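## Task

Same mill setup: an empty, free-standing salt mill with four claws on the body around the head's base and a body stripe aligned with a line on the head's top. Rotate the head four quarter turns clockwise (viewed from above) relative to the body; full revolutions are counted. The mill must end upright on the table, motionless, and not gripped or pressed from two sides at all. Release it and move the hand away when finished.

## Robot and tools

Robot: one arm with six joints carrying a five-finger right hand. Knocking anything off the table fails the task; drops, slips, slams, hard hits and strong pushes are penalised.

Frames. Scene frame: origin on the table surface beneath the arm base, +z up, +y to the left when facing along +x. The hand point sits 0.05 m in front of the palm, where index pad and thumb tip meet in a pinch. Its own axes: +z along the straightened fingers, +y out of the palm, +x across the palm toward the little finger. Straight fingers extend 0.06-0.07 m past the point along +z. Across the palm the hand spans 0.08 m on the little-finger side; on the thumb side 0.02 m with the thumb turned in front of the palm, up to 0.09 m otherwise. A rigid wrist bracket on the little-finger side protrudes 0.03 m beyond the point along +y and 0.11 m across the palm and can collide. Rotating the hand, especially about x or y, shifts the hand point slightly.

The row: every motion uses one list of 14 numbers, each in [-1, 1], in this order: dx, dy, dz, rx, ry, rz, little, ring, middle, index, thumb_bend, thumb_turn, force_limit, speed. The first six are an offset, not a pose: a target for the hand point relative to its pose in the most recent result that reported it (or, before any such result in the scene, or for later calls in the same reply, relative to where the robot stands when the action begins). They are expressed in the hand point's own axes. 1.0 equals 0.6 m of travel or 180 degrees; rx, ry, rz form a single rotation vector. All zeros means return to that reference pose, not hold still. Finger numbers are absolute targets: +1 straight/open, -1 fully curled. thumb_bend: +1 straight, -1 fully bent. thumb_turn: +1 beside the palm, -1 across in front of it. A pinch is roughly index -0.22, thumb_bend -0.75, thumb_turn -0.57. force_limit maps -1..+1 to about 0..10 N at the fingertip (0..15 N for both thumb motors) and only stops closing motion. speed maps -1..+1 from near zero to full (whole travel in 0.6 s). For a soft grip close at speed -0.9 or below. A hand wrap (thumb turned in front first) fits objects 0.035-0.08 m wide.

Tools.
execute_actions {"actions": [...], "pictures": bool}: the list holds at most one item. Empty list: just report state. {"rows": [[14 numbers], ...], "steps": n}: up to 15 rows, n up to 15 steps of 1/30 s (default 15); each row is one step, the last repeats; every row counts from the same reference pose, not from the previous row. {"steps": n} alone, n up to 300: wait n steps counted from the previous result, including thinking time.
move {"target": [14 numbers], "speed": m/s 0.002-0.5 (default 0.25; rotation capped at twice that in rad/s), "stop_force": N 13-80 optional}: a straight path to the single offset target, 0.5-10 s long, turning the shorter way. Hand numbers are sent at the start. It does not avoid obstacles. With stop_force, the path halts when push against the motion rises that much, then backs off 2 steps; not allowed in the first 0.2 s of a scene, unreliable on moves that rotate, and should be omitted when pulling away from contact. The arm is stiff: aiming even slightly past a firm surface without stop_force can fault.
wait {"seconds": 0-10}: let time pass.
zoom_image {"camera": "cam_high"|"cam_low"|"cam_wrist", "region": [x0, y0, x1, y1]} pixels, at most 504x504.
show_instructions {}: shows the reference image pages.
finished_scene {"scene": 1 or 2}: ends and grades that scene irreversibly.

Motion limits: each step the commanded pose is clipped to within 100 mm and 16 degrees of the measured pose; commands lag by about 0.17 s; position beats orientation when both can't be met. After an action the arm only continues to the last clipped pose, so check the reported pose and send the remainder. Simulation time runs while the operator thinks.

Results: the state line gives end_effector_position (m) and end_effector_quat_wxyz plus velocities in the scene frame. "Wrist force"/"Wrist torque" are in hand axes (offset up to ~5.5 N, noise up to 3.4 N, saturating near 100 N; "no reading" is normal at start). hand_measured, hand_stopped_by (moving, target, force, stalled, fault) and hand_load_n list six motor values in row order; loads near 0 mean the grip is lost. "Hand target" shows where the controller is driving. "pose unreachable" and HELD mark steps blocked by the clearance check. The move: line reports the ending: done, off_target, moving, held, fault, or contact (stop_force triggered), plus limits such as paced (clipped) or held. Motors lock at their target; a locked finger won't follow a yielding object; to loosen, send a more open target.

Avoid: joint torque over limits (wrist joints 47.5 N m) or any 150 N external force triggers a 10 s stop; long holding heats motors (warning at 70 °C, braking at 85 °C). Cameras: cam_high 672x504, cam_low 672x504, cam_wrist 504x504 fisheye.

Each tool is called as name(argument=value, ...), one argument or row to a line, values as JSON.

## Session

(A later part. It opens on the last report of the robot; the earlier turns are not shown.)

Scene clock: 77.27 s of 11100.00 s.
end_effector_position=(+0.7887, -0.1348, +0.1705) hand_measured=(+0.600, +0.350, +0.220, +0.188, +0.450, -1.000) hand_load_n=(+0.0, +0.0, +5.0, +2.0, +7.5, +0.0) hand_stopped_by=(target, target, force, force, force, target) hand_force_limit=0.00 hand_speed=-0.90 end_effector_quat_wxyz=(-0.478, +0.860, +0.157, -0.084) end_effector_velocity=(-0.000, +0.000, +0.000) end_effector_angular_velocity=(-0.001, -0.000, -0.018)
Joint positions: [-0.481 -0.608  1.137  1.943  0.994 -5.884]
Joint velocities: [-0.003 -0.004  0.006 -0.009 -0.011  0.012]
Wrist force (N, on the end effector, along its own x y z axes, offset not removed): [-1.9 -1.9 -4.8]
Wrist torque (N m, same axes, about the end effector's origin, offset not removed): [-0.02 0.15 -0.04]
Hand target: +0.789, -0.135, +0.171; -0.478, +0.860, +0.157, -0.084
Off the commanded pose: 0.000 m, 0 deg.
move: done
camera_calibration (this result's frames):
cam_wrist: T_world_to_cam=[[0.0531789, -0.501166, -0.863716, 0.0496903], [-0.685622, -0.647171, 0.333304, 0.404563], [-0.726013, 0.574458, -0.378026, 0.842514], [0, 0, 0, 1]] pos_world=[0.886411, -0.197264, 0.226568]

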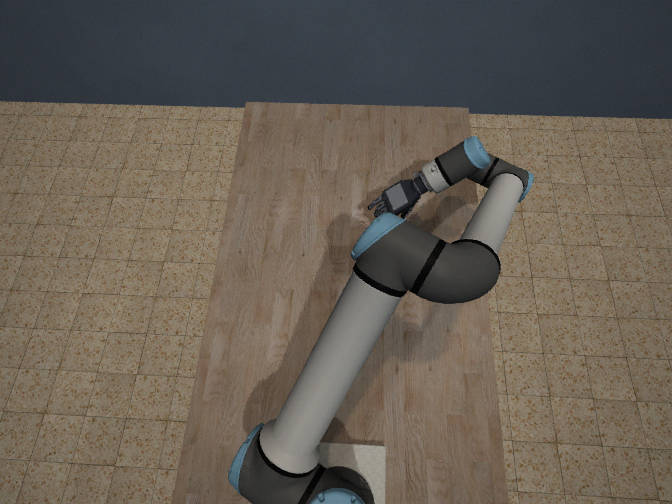

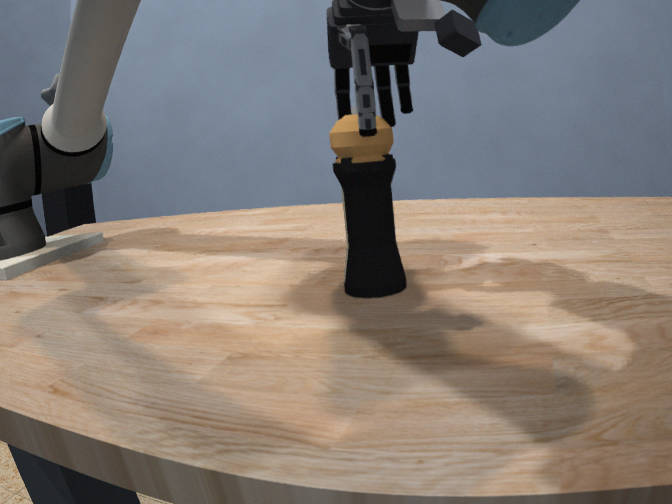

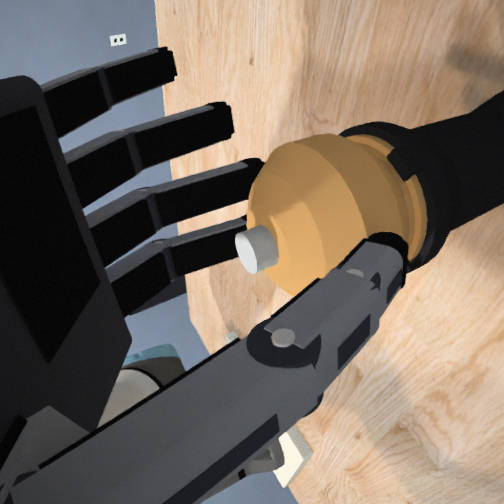

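move(
  target=[0.003,-0.0046,0.0067,0,0.1413,0.0883,0.6,0.35,0.0,0.0,-0.1,-1,0.0,-0.9],
  speed=0.14,
)

move(
  target=[0.003,-0.0043,0.0069,0,0.1413,0.0883,0.6,0.35,0.0,0.0,-0.1,-1,0.0,-0.9],
  speed=0.14,
)

zoom_image(
  camera="cam_low",
  region=[230, 30, 510, 310],
)

Scene clock: 80.53 s of 11100.00 s.
end_effector_position=(+0.7887, -0.1297, +0.1708) hand_measured=(+0.600, +0.350, +0.220, +0.188, +0.450, -1.000) hand_load_n=(+0.0, +0.0, +5.0, +1.5, +7.0, +0.5) hand_stopped_by=(target, target, force, force, force, target) hand_force_limit=0.00 hand_speed=-0.90 end_effector_quat_wxyz=(-0.485, +0.871, -0.070, +0.041) end_effector_velocity=(+0.000, -0.000, -0.000) end_effector_angular_velocity=(-0.004, -0.001, -0.017)
Joint positions: [-0.561 -0.723  1.314  1.593  0.685 -5.453]
Joint velocities: [-0.002 -0.005  0.004 -0.02  -0.006  0.022]
Wrist force (N, on the end effector, along its own x y z axes, offset not removed): [-0.8 2.7 -1.6]
Wrist torque (N m, same axes, about the end effector's origin, offset not removed): [0.50 -0.14 0.06]
Hand target: +0.789, -0.130, +0.171; -0.485, +0.871, -0.071, +0.042
Off the commanded pose: 0.000 m, 0 deg.
move: done
camera_calibration (this result's frames):
cam_wrist: T_world_to_cam=[[-0.203989, -0.457495, -0.865498, 0.26134], [-0.91652, -0.221467, 0.33308, 0.645131], [-0.344062, 0.861192, -0.374126, 0.574896], [0, 0, 0, 1]] pos_world=[0.842386, -0.232659, 0.226392]

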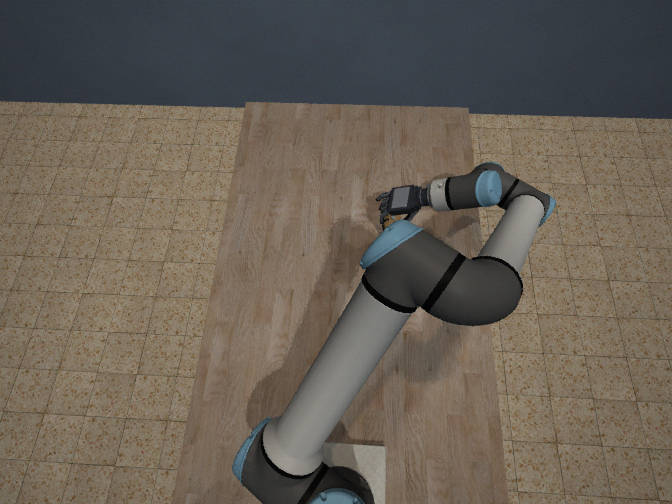

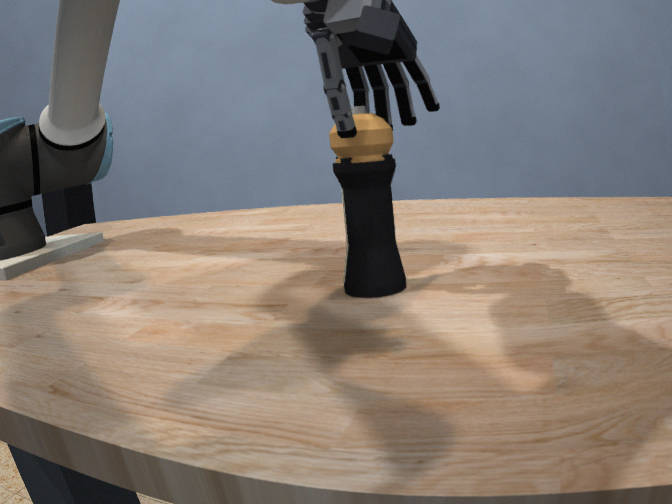

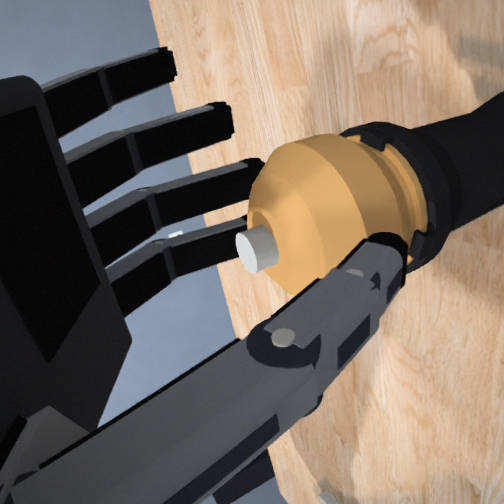

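Scene clock: 82.90 s of 11100.00 s.
end_effector_position=(+0.7911, -0.1251, +0.1709) hand_measured=(+0.600, +0.350, +0.220, +0.188, +0.450, -1.000) hand_load_n=(+0.0, +0.0, +5.0, +1.0, +6.5, +0.5) hand_stopped_by=(target, target, force, force, force, target) hand_force_limit=0.00 hand_speed=-0.90 end_effector_quat_wxyz=(-0.460, +0.822, -0.292, +0.164) end_effector_velocity=(+0.001, +0.000, -0.001) end_effector_angular_velocity=(-0.004, -0.000, -0.017)
Joint positions: [-0.6   -0.904  1.496  0.919  0.545 -4.636]
Joint velocities: [ 0.001 -0.008  0.007 -0.031  0.004  0.034]
Wrist force (N, on the end effector, along its own x y z axes, offset not removed): [-1.1 -0.2 1.0]
Wrist torque (N m, same axes, about the end effector's origin, offset not removed): [0.19 -0.38 0.09]
Hand target: +0.791, -0.125, +0.171; -0.460, +0.822, -0.293, +0.164
Off the commanded pose: 0.000 m, 0 deg.
move: done
camera_calibration (this result's frames):
cam_wrist: T_world_to_cam=[[-0.405429, -0.291655, -0.866352, 0.444224], [-0.904967, 0.261884, 0.335337, 0.699222], [0.129081, 0.919975, -0.370113, 0.204197], [0, 0, 0, 1]] pos_world=[0.786517, -0.241411, 0.225955]

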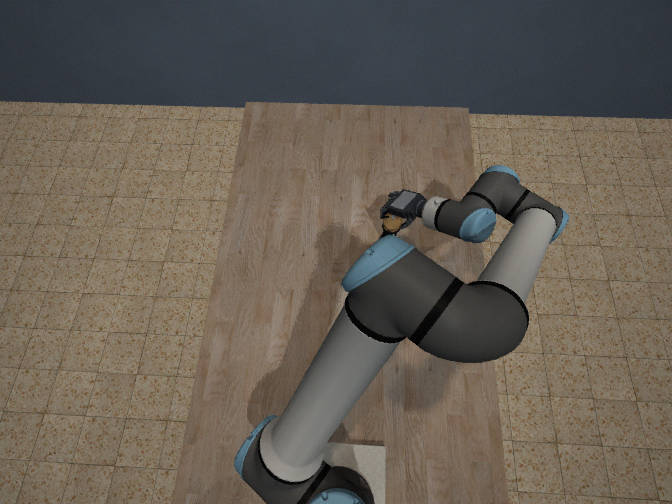

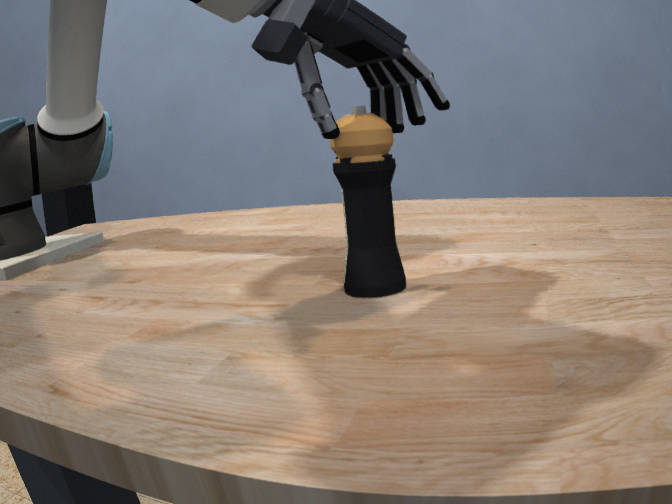

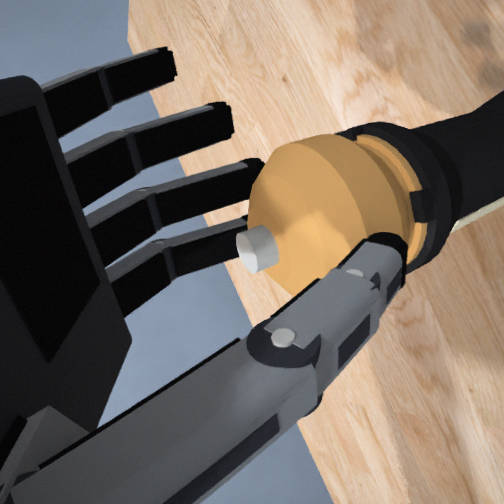

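Region (230, 30, 510, 310) of cam_low's 672x504 image, scaled by 1.800, with more detail than that image has.

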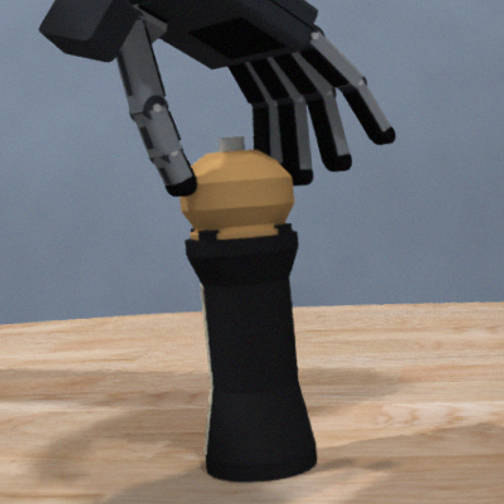

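move(
  target=[0.003,-0.0041,0.0070,0,0.1413,0.0883,0.6,0.35,0.0,0.0,-0.1,-1,0.0,-0.9],
  speed=0.16,
)

move(
  target=[0.003,-0.0041,0.0070,0,0.1413,0.0883,0.6,0.35,0.0,0.0,-0.1,-1,0.0,-0.9],
  speed=0.16,
)

move(
  target=[0.003,-0.0043,0.0069,0,0.1413,0.0883,0.6,0.35,0.0,0.0,-0.1,-1,0.0,-0.9],
  speed=0.16,
)

zoom_image(
  camera="cam_low",
  region=[230, 30, 510, 310],
)

Scene clock: 86.20 s of 11100.00 s.
end_effector_position=(+0.7954, -0.1223, +0.1706) hand_measured=(+0.600, +0.350, +0.220, +0.188, +0.450, -1.000) hand_load_n=(+0.0, +0.0, +5.5, +1.0, +5.5, +1.0) hand_stopped_by=(target, target, force, force, force, target) hand_force_limit=0.00 hand_speed=-0.90 end_effector_quat_wxyz=(-0.403, +0.719, -0.495, +0.275) end_effector_velocity=(+0.000, +0.002, -0.002) end_effector_angular_velocity=(+0.001, +0.002, -0.015)
Joint positions: [-0.57  -1.139  1.735  0.243  0.777 -3.796]
Joint velocities: [ 0.004 -0.004  0.008 -0.016  0.013  0.021]
Wrist force (N, on the end effector, along its own x y z axes, offset not removed): [-1.0 -4.7 -0.7]
Wrist torque (N m, same axes, about the end effector's origin, offset not removed): [-0.16 -0.31 0.03]
Hand target: +0.795, -0.122, +0.171; -0.403, +0.719, -0.495, +0.275
Off the commanded pose: 0.000 m, 0 deg.
move: done
camera_calibration (this result's frames):
cam_wrist: T_world_to_cam=[[-0.498661, -0.0481441, -0.865459, 0.550294], [-0.65418, 0.67595, 0.339324, 0.552984], [0.56867, 0.735373, -0.368565, -0.171532], [0, 0, 0, 1]] pos_world=[0.733706, -0.221156, 0.225395]

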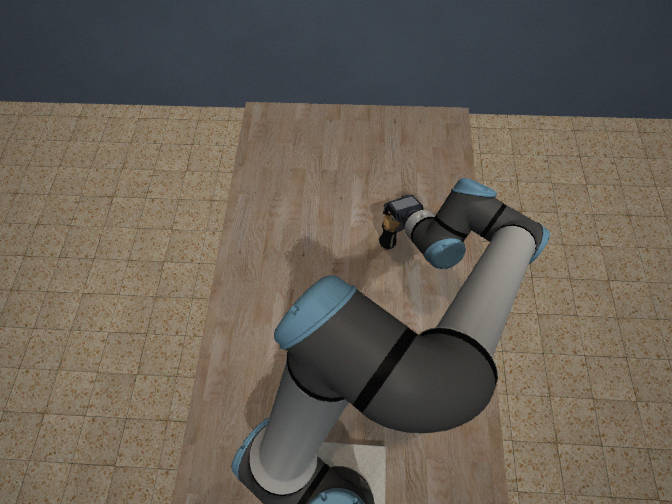

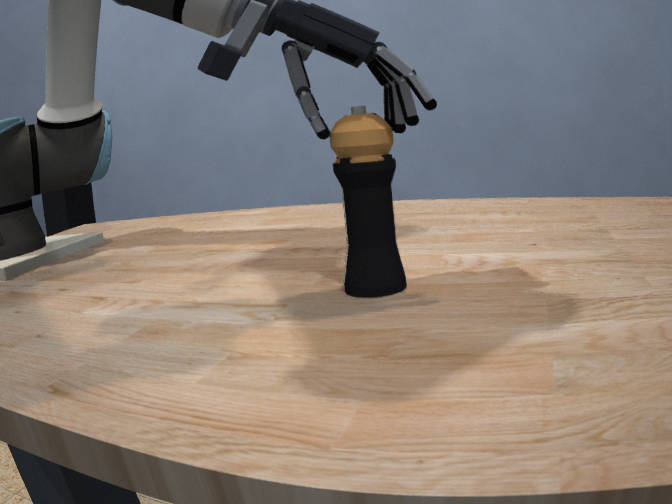

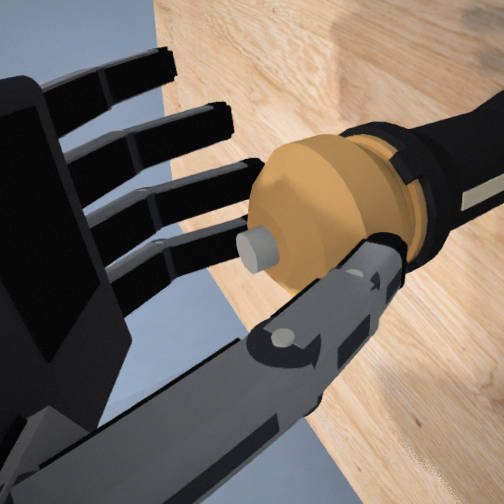

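Scene clock: 88.30 s of 11100.00 s.
end_effector_position=(+0.8006, -0.1222, +0.1703) hand_measured=(+0.600, +0.350, +0.220, +0.188, +0.450, -1.000) hand_load_n=(+0.0, +0.0, +5.0, +1.0, +5.5, -0.5) hand_stopped_by=(target, target, force, force, force, target) hand_force_limit=0.00 hand_speed=-0.90 end_effector_quat_wxyz=(+0.319, -0.567, +0.664, -0.368) end_effector_velocity=(+0.001, -0.001, -0.000) end_effector_angular_velocity=(-0.001, +0.002, -0.019)
Joint positions: [-0.452 -1.259  1.867 -0.023  1.273 -3.314]
Joint velocities: [ 0.005 -0.     0.    -0.002  0.021  0.013]
Wrist force (N, on the end effector, along its own x y z axes, offset not removed): [-4.5 -2.6 -6.1]
Wrist torque (N m, same axes, about the end effector's origin, offset not removed): [0.47 0.43 -0.05]
Hand target: +0.801, -0.122, +0.170; +0.319, -0.567, +0.665, -0.368
Off the commanded pose: 0.000 m, 0 deg.
move: done
camera_calibration (this result's frames):
cam_wrist: T_world_to_cam=[[-0.458159, 0.209443, -0.863842, 0.551397], [-0.230383, 0.910652, 0.342981, 0.245237], [0.858495, 0.356155, -0.368971, -0.452996], [0, 0, 0, 1]] pos_world=[0.698021, -0.177475, 0.225066]

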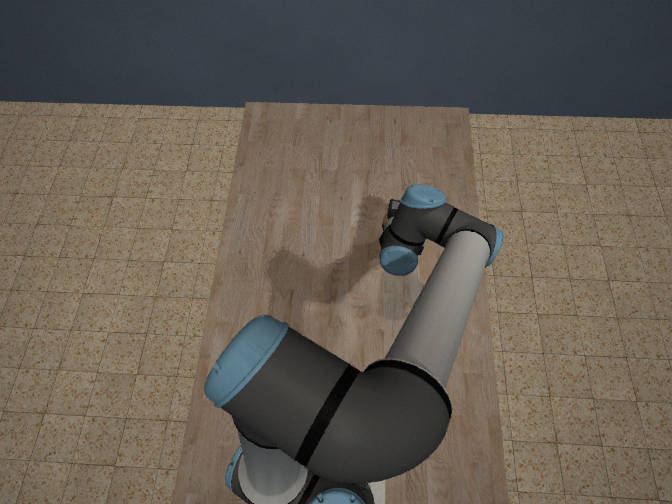

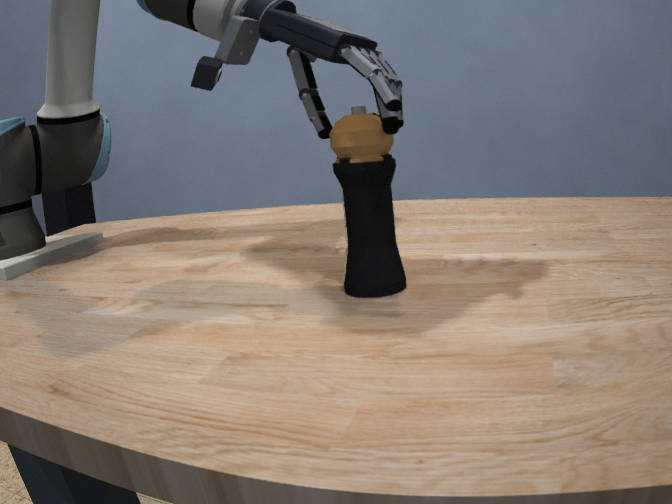

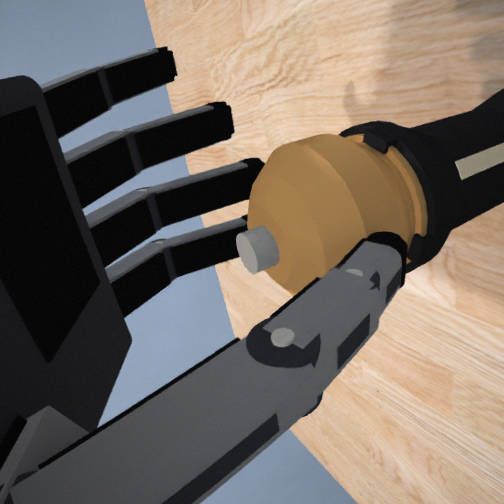

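Scene clock: 90.43 s of 11100.00 s.
end_effector_position=(+0.8052, -0.1249, +0.1702) hand_measured=(+0.600, +0.350, +0.220, +0.188, +0.450, -1.000) hand_load_n=(+0.0, +0.0, +5.0, +1.0, +5.5, -0.5) hand_stopped_by=(target, target, force, force, force, target) hand_force_limit=0.00 hand_speed=-0.90 end_effector_quat_wxyz=(+0.214, -0.377, +0.789, -0.436) end_effector_velocity=(+0.001, -0.000, +0.001) end_effector_angular_velocity=(-0.000, -0.001, -0.015)
Joint positions: [-0.286 -1.233  1.828 -0.005  1.854 -2.939]
Joint velocities: [ 0.004  0.002 -0.005  0.005  0.016  0.011]
Wrist force (N, on the end effector, along its own x y z axes, offset not removed): [0.5 -3.9 -5.6]
Wrist torque (N m, same axes, about the end effector's origin, offset not removed): [0.30 -0.30 0.17]
Hand target: +0.805, -0.125, +0.170; +0.213, -0.376, +0.789, -0.436
Off the commanded pose: 0.000 m, 0 deg.
move: done
camera_calibration (this result's frames):
cam_wrist: T_world_to_cam=[[-0.294308, 0.412823, -0.861951, 0.447123], [0.254591, 0.903172, 0.345637, -0.143182], [0.921177, -0.117721, -0.370911, -0.565386], [0, 0, 0, 1]] pos_world=[0.688865, -0.121822, 0.22518]

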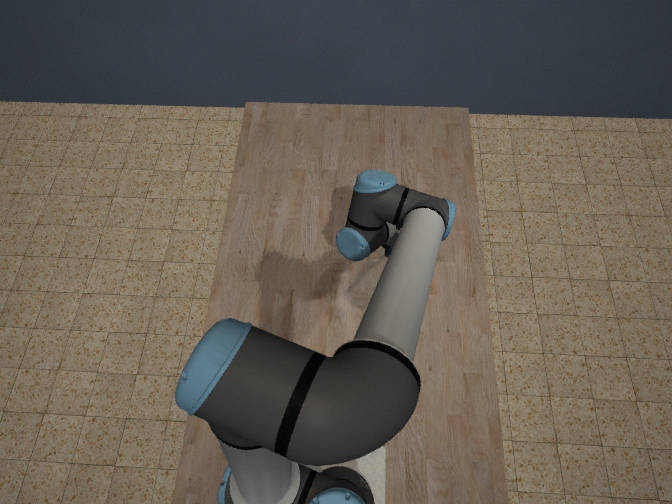

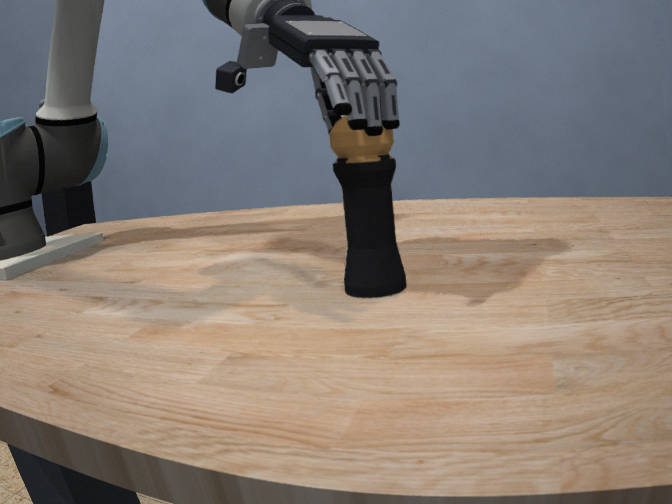

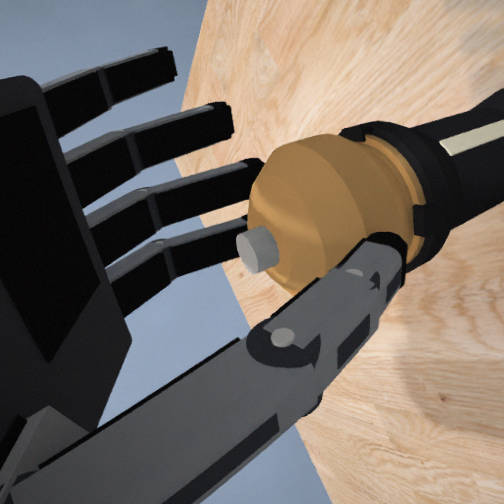

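Region (230, 30, 510, 310) of cam_low's 672x504 image, scaled by 1.800, with more detail than that image has.

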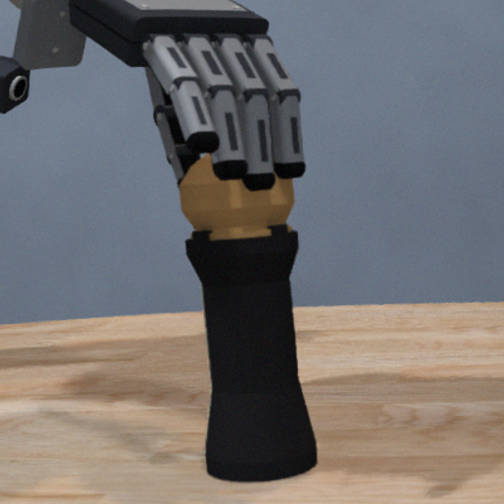

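Slight body drift (~10°); lift 0.4 mm and continue.

move(
  target=[0,-0.0006,-0.0004,0,0,0,0.6,0.35,0.0,0.0,-0.1,-1,0.0,-0.9],
  speed=0.005,
)

move(
  target=[0.003,-0.0043,0.0069,0,0.1413,0.0883,0.6,0.35,0.0,0.0,-0.1,-1,0.0,-0.9],
  speed=0.16,
)

move(
  target=[0.003,-0.0043,0.0069,0,0.1413,0.0883,0.6,0.35,0.0,0.0,-0.1,-1,0.0,-0.9],
  speed=0.16,
)

move(
  target=[0,-0.05,-0.031,0,0,0,0.6,0.45,0.4,0.4,0.6,-1,-0.2,0.5],
  speed=0.1,
)

zoom_image(
  camera="cam_low",
  region=[230, 30, 510, 310],
)

Scene clock: 93.13 s of 11100.00 s.
end_effector_position=(+0.8052, -0.1248, +0.1706) hand_measured=(+0.600, +0.350, +0.220, +0.188, +0.450, -1.000) hand_load_n=(+0.0, +0.0, +5.0, +1.0, +6.0, +0.5) hand_stopped_by=(target, target, force, force, force, target) hand_force_limit=0.00 hand_speed=-0.90 end_effector_quat_wxyz=(+0.214, -0.377, +0.789, -0.436) end_effector_velocity=(-0.000, -0.001, +0.001) end_effector_angular_velocity=(+0.000, -0.002, -0.001)
Joint positions: [-0.286 -1.234  1.828 -0.004  1.854 -2.939]
Joint velocities: [-0.002 -0.002 -0.     0.    -0.001  0.   ]
Wrist force (N, on the end effector, along its own x y z axes, offset not removed): [-0.1 -1.0 -1.6]
Wrist torque (N m, same axes, about the end effector's origin, offset not removed): [0.00 -0.14 -0.03]
Hand target: +0.805, -0.125, +0.171; +0.214, -0.377, +0.789, -0.436
Off the commanded pose: 0.000 m, 0 deg.
move: done
camera_calibration (this result's frames):
cam_wrist: T_world_to_cam=[[-0.294329, 0.412872, -0.861921, 0.447441], [0.254705, 0.903139, 0.345639, -0.143435], [0.921138, -0.117804, -0.37098, -0.565204], [0, 0, 0, 1]] pos_world=[0.68886, -0.121777, 0.225556]

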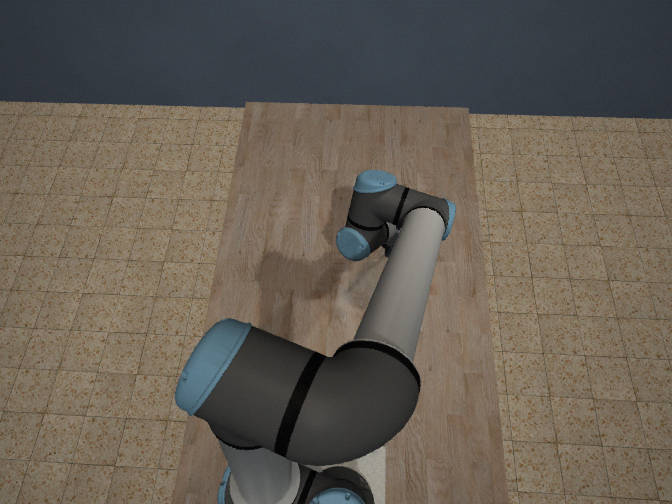

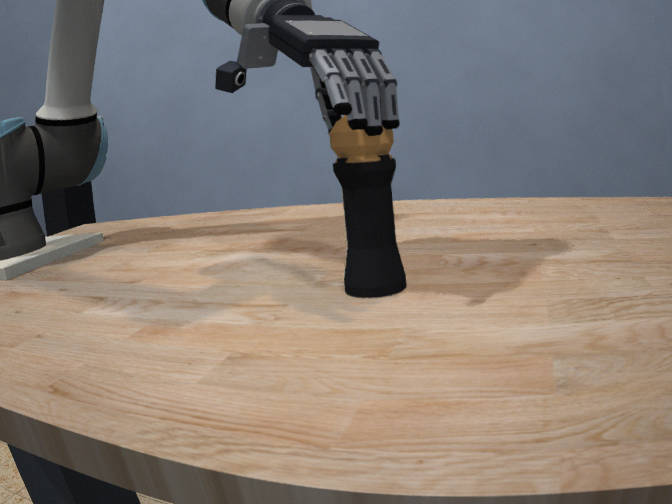

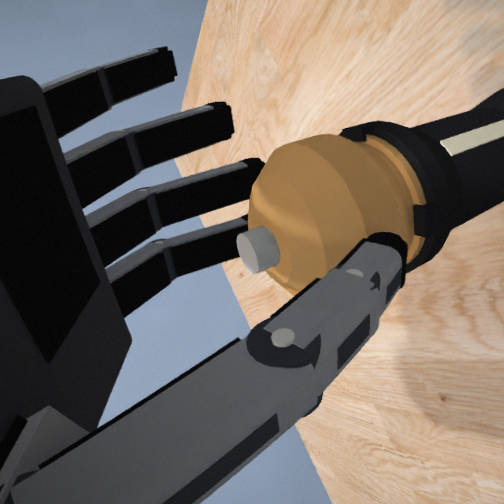

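Scene clock: 95.27 s of 11100.00 s.
end_effector_position=(+0.8080, -0.1294, +0.1706) hand_measured=(+0.600, +0.350, +0.220, +0.188, +0.450, -1.000) hand_load_n=(+0.0, +0.0, +5.0, +1.0, +5.5, +0.0) hand_stopped_by=(target, target, force, force, force, target) hand_force_limit=0.00 hand_speed=-0.90 end_effector_quat_wxyz=(+0.094, -0.161, +0.860, -0.475) end_effector_velocity=(+0.000, -0.000, -0.000) end_effector_angular_velocity=(+0.004, +0.000, -0.018)
Joint positions: [-0.155 -1.075  1.63   0.309  2.353 -2.439]
Joint velocities: [ 0.002  0.008 -0.01   0.021  0.01   0.025]
Wrist force (N, on the end effector, along its own x y z axes, offset not removed): [0.5 0.3 -1.4]
Wrist torque (N m, same axes, about the end effector's origin, offset not removed): [0.67 -0.31 0.24]
Hand target: +0.808, -0.129, +0.171; +0.093, -0.160, +0.860, -0.475
Off the commanded pose: 0.000 m, 0 deg.
move: done
camera_calibration (this result's frames):
cam_wrist: T_world_to_cam=[[-0.0506185, 0.50744, -0.860199, 0.265224], [0.67127, 0.655022, 0.346904, -0.508887], [0.739482, -0.559866, -0.373786, -0.478233], [0, 0, 0, 1]] pos_world=[0.708671, -0.0689993, 0.225924]

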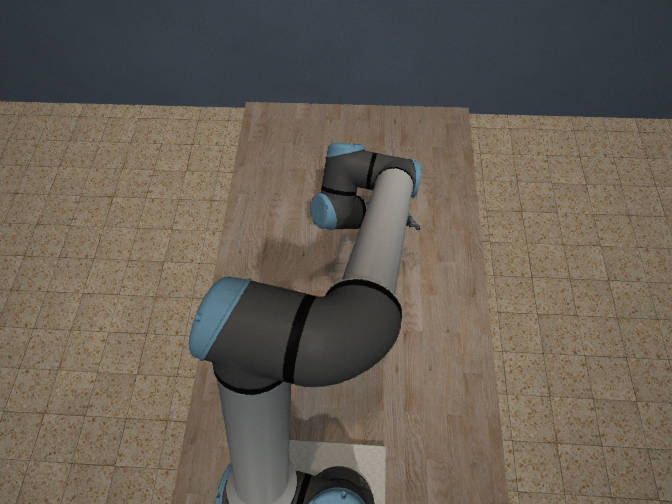

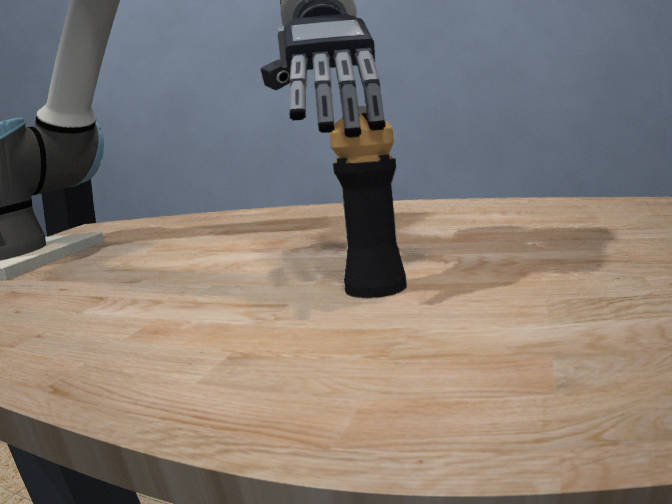

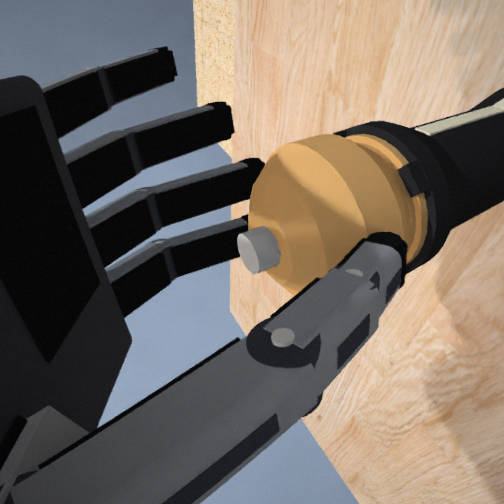

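Scene clock: 97.43 s of 11100.00 s.
end_effector_position=(+0.8080, -0.1348, +0.1707) hand_measured=(+0.600, +0.350, +0.220, +0.188, +0.450, -1.000) hand_load_n=(+0.0, +0.0, +5.0, +1.0, +5.0, +0.0) hand_stopped_by=(target, target, force, force, force, target) hand_force_limit=0.00 hand_speed=-0.90 end_effector_quat_wxyz=(-0.032, +0.066, +0.873, -0.481) end_effector_velocity=(+0.001, -0.001, +0.000) end_effector_angular_velocity=(+0.002, +0.001, -0.019)
Joint positions: [-0.103 -0.826  1.358  1.038  2.568 -1.567]
Joint velocities: [-0.     0.009 -0.011  0.032 -0.002  0.035]
Wrist force (N, on the end effector, along its own x y z axes, offset not removed): [-1.8 -4.3 -2.9]
Wrist torque (N m, same axes, about the end effector's origin, offset not removed): [0.08 -0.09 -0.04]
Hand target: +0.808, -0.135, +0.171; -0.033, +0.067, +0.873, -0.481
Off the commanded pose: 0.000 m, 0 deg.
move: done
camera_calibration (this result's frames):
cam_wrist: T_world_to_cam=[[0.20823, 0.468205, -0.858734, 0.0533448], [0.908824, 0.231878, 0.346802, -0.754419], [0.361496, -0.852653, -0.377232, -0.214705], [0, 0, 0, 1]] pos_world=[0.752141, -0.0331119, 0.22645]

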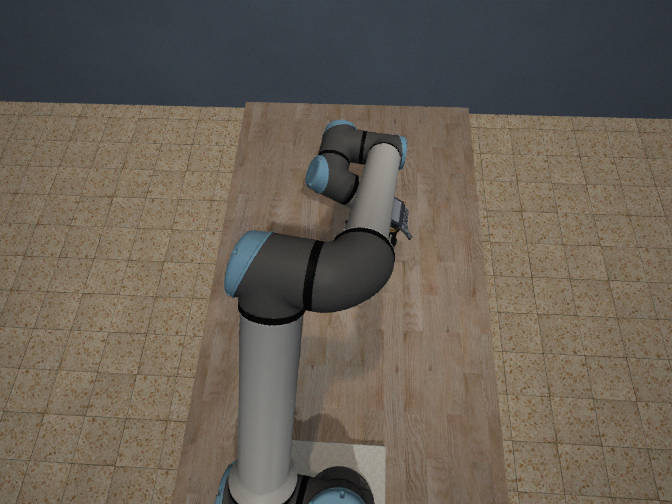

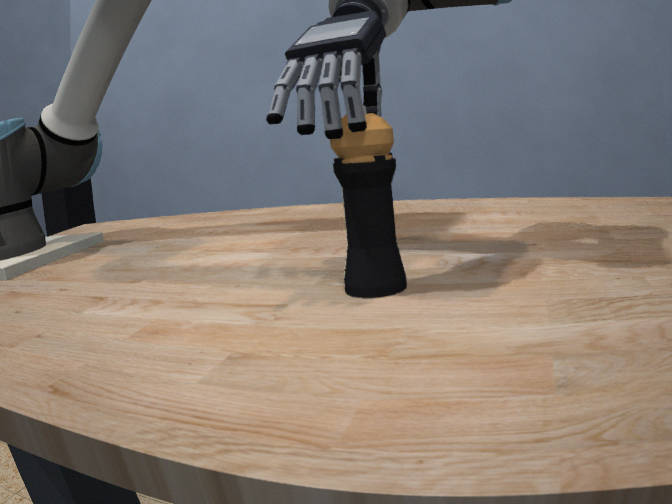

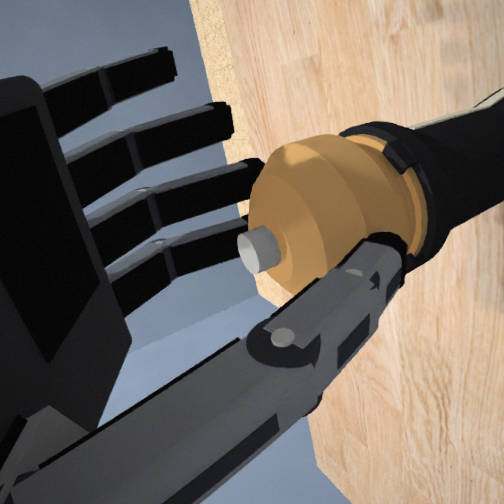

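Scene clock: 98.37 s of 11100.00 s.
end_effector_position=(+0.8077, -0.1350, +0.2056) hand_measured=(+0.600, +0.450, +0.400, +0.400, +0.600, -1.000) hand_load_n=(+0.0, +0.0, +0.0, +0.0, +0.0, +0.0) hand_stopped_by=(target, target, target, target, target, target) hand_force_limit=-0.20 hand_speed=0.50 end_effector_quat_wxyz=(-0.032, +0.066, +0.873, -0.481) end_effector_velocity=(+0.000, +0.000, +0.003) end_effector_angular_velocity=(+0.000, +0.001, +0.001)
Joint positions: [-0.103 -0.855  1.34   1.083  2.568 -1.569]
Joint velocities: [ 0.001 -0.002 -0.003  0.005 -0.    -0.   ]
Wrist force (N, on the end effector, along its own x y z axes, offset not removed): [1.0 -1.2 -3.1]
Wrist torque (N m, same axes, about the end effector's origin, offset not removed): [0.11 -0.41 0.20]
Hand target: +0.808, -0.135, +0.206; -0.032, +0.066, +0.873, -0.481
Off the commanded pose: 0.000 m, 0 deg.
move: done
camera_calibration (this result's frames):
cam_wrist: T_world_to_cam=[[0.208157, 0.468257, -0.858723, 0.0835423], [0.908823, 0.231928, 0.34677, -0.766193], [0.361539, -0.852611, -0.377286, -0.201623], [0, 0, 0, 1]] pos_world=[0.751839, -0.033324, 0.261363]

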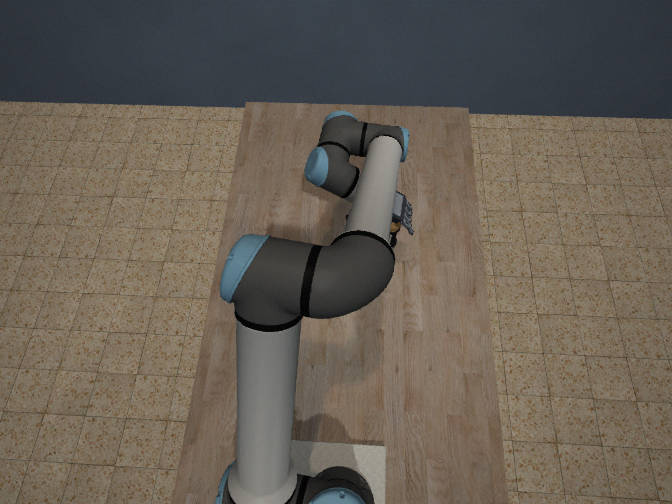

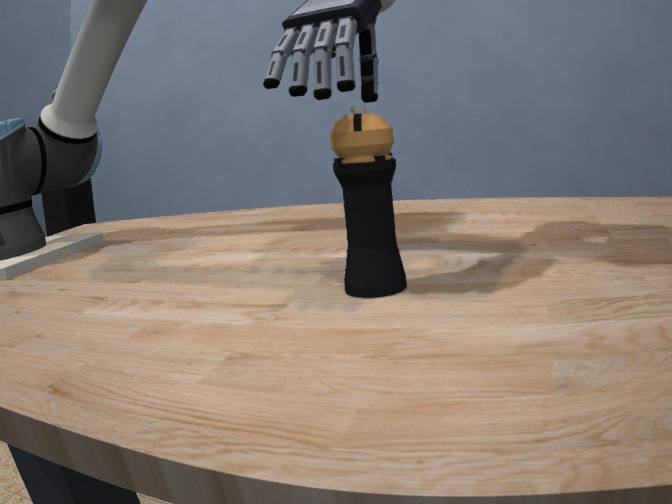

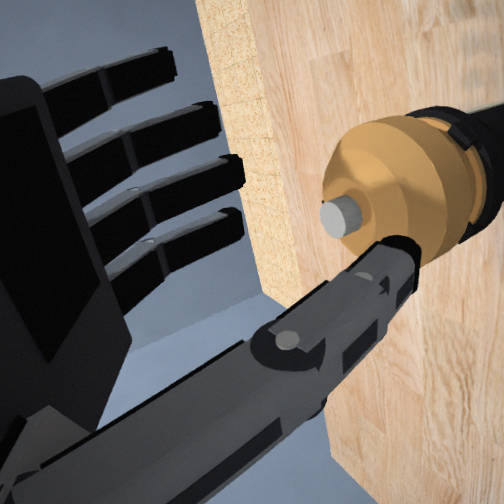

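Region (230, 30, 510, 310) of cam_low's 672x504 image, scaled by 1.800, with more detail than that image has.

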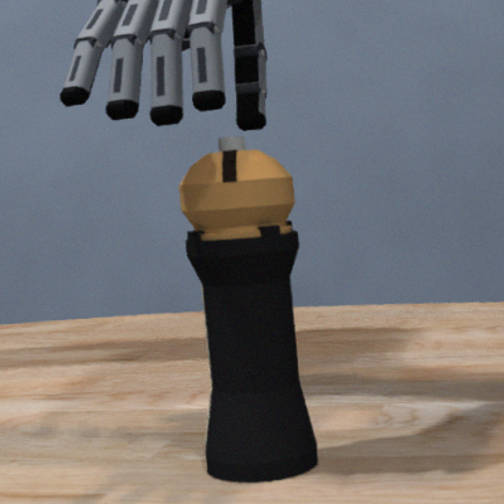

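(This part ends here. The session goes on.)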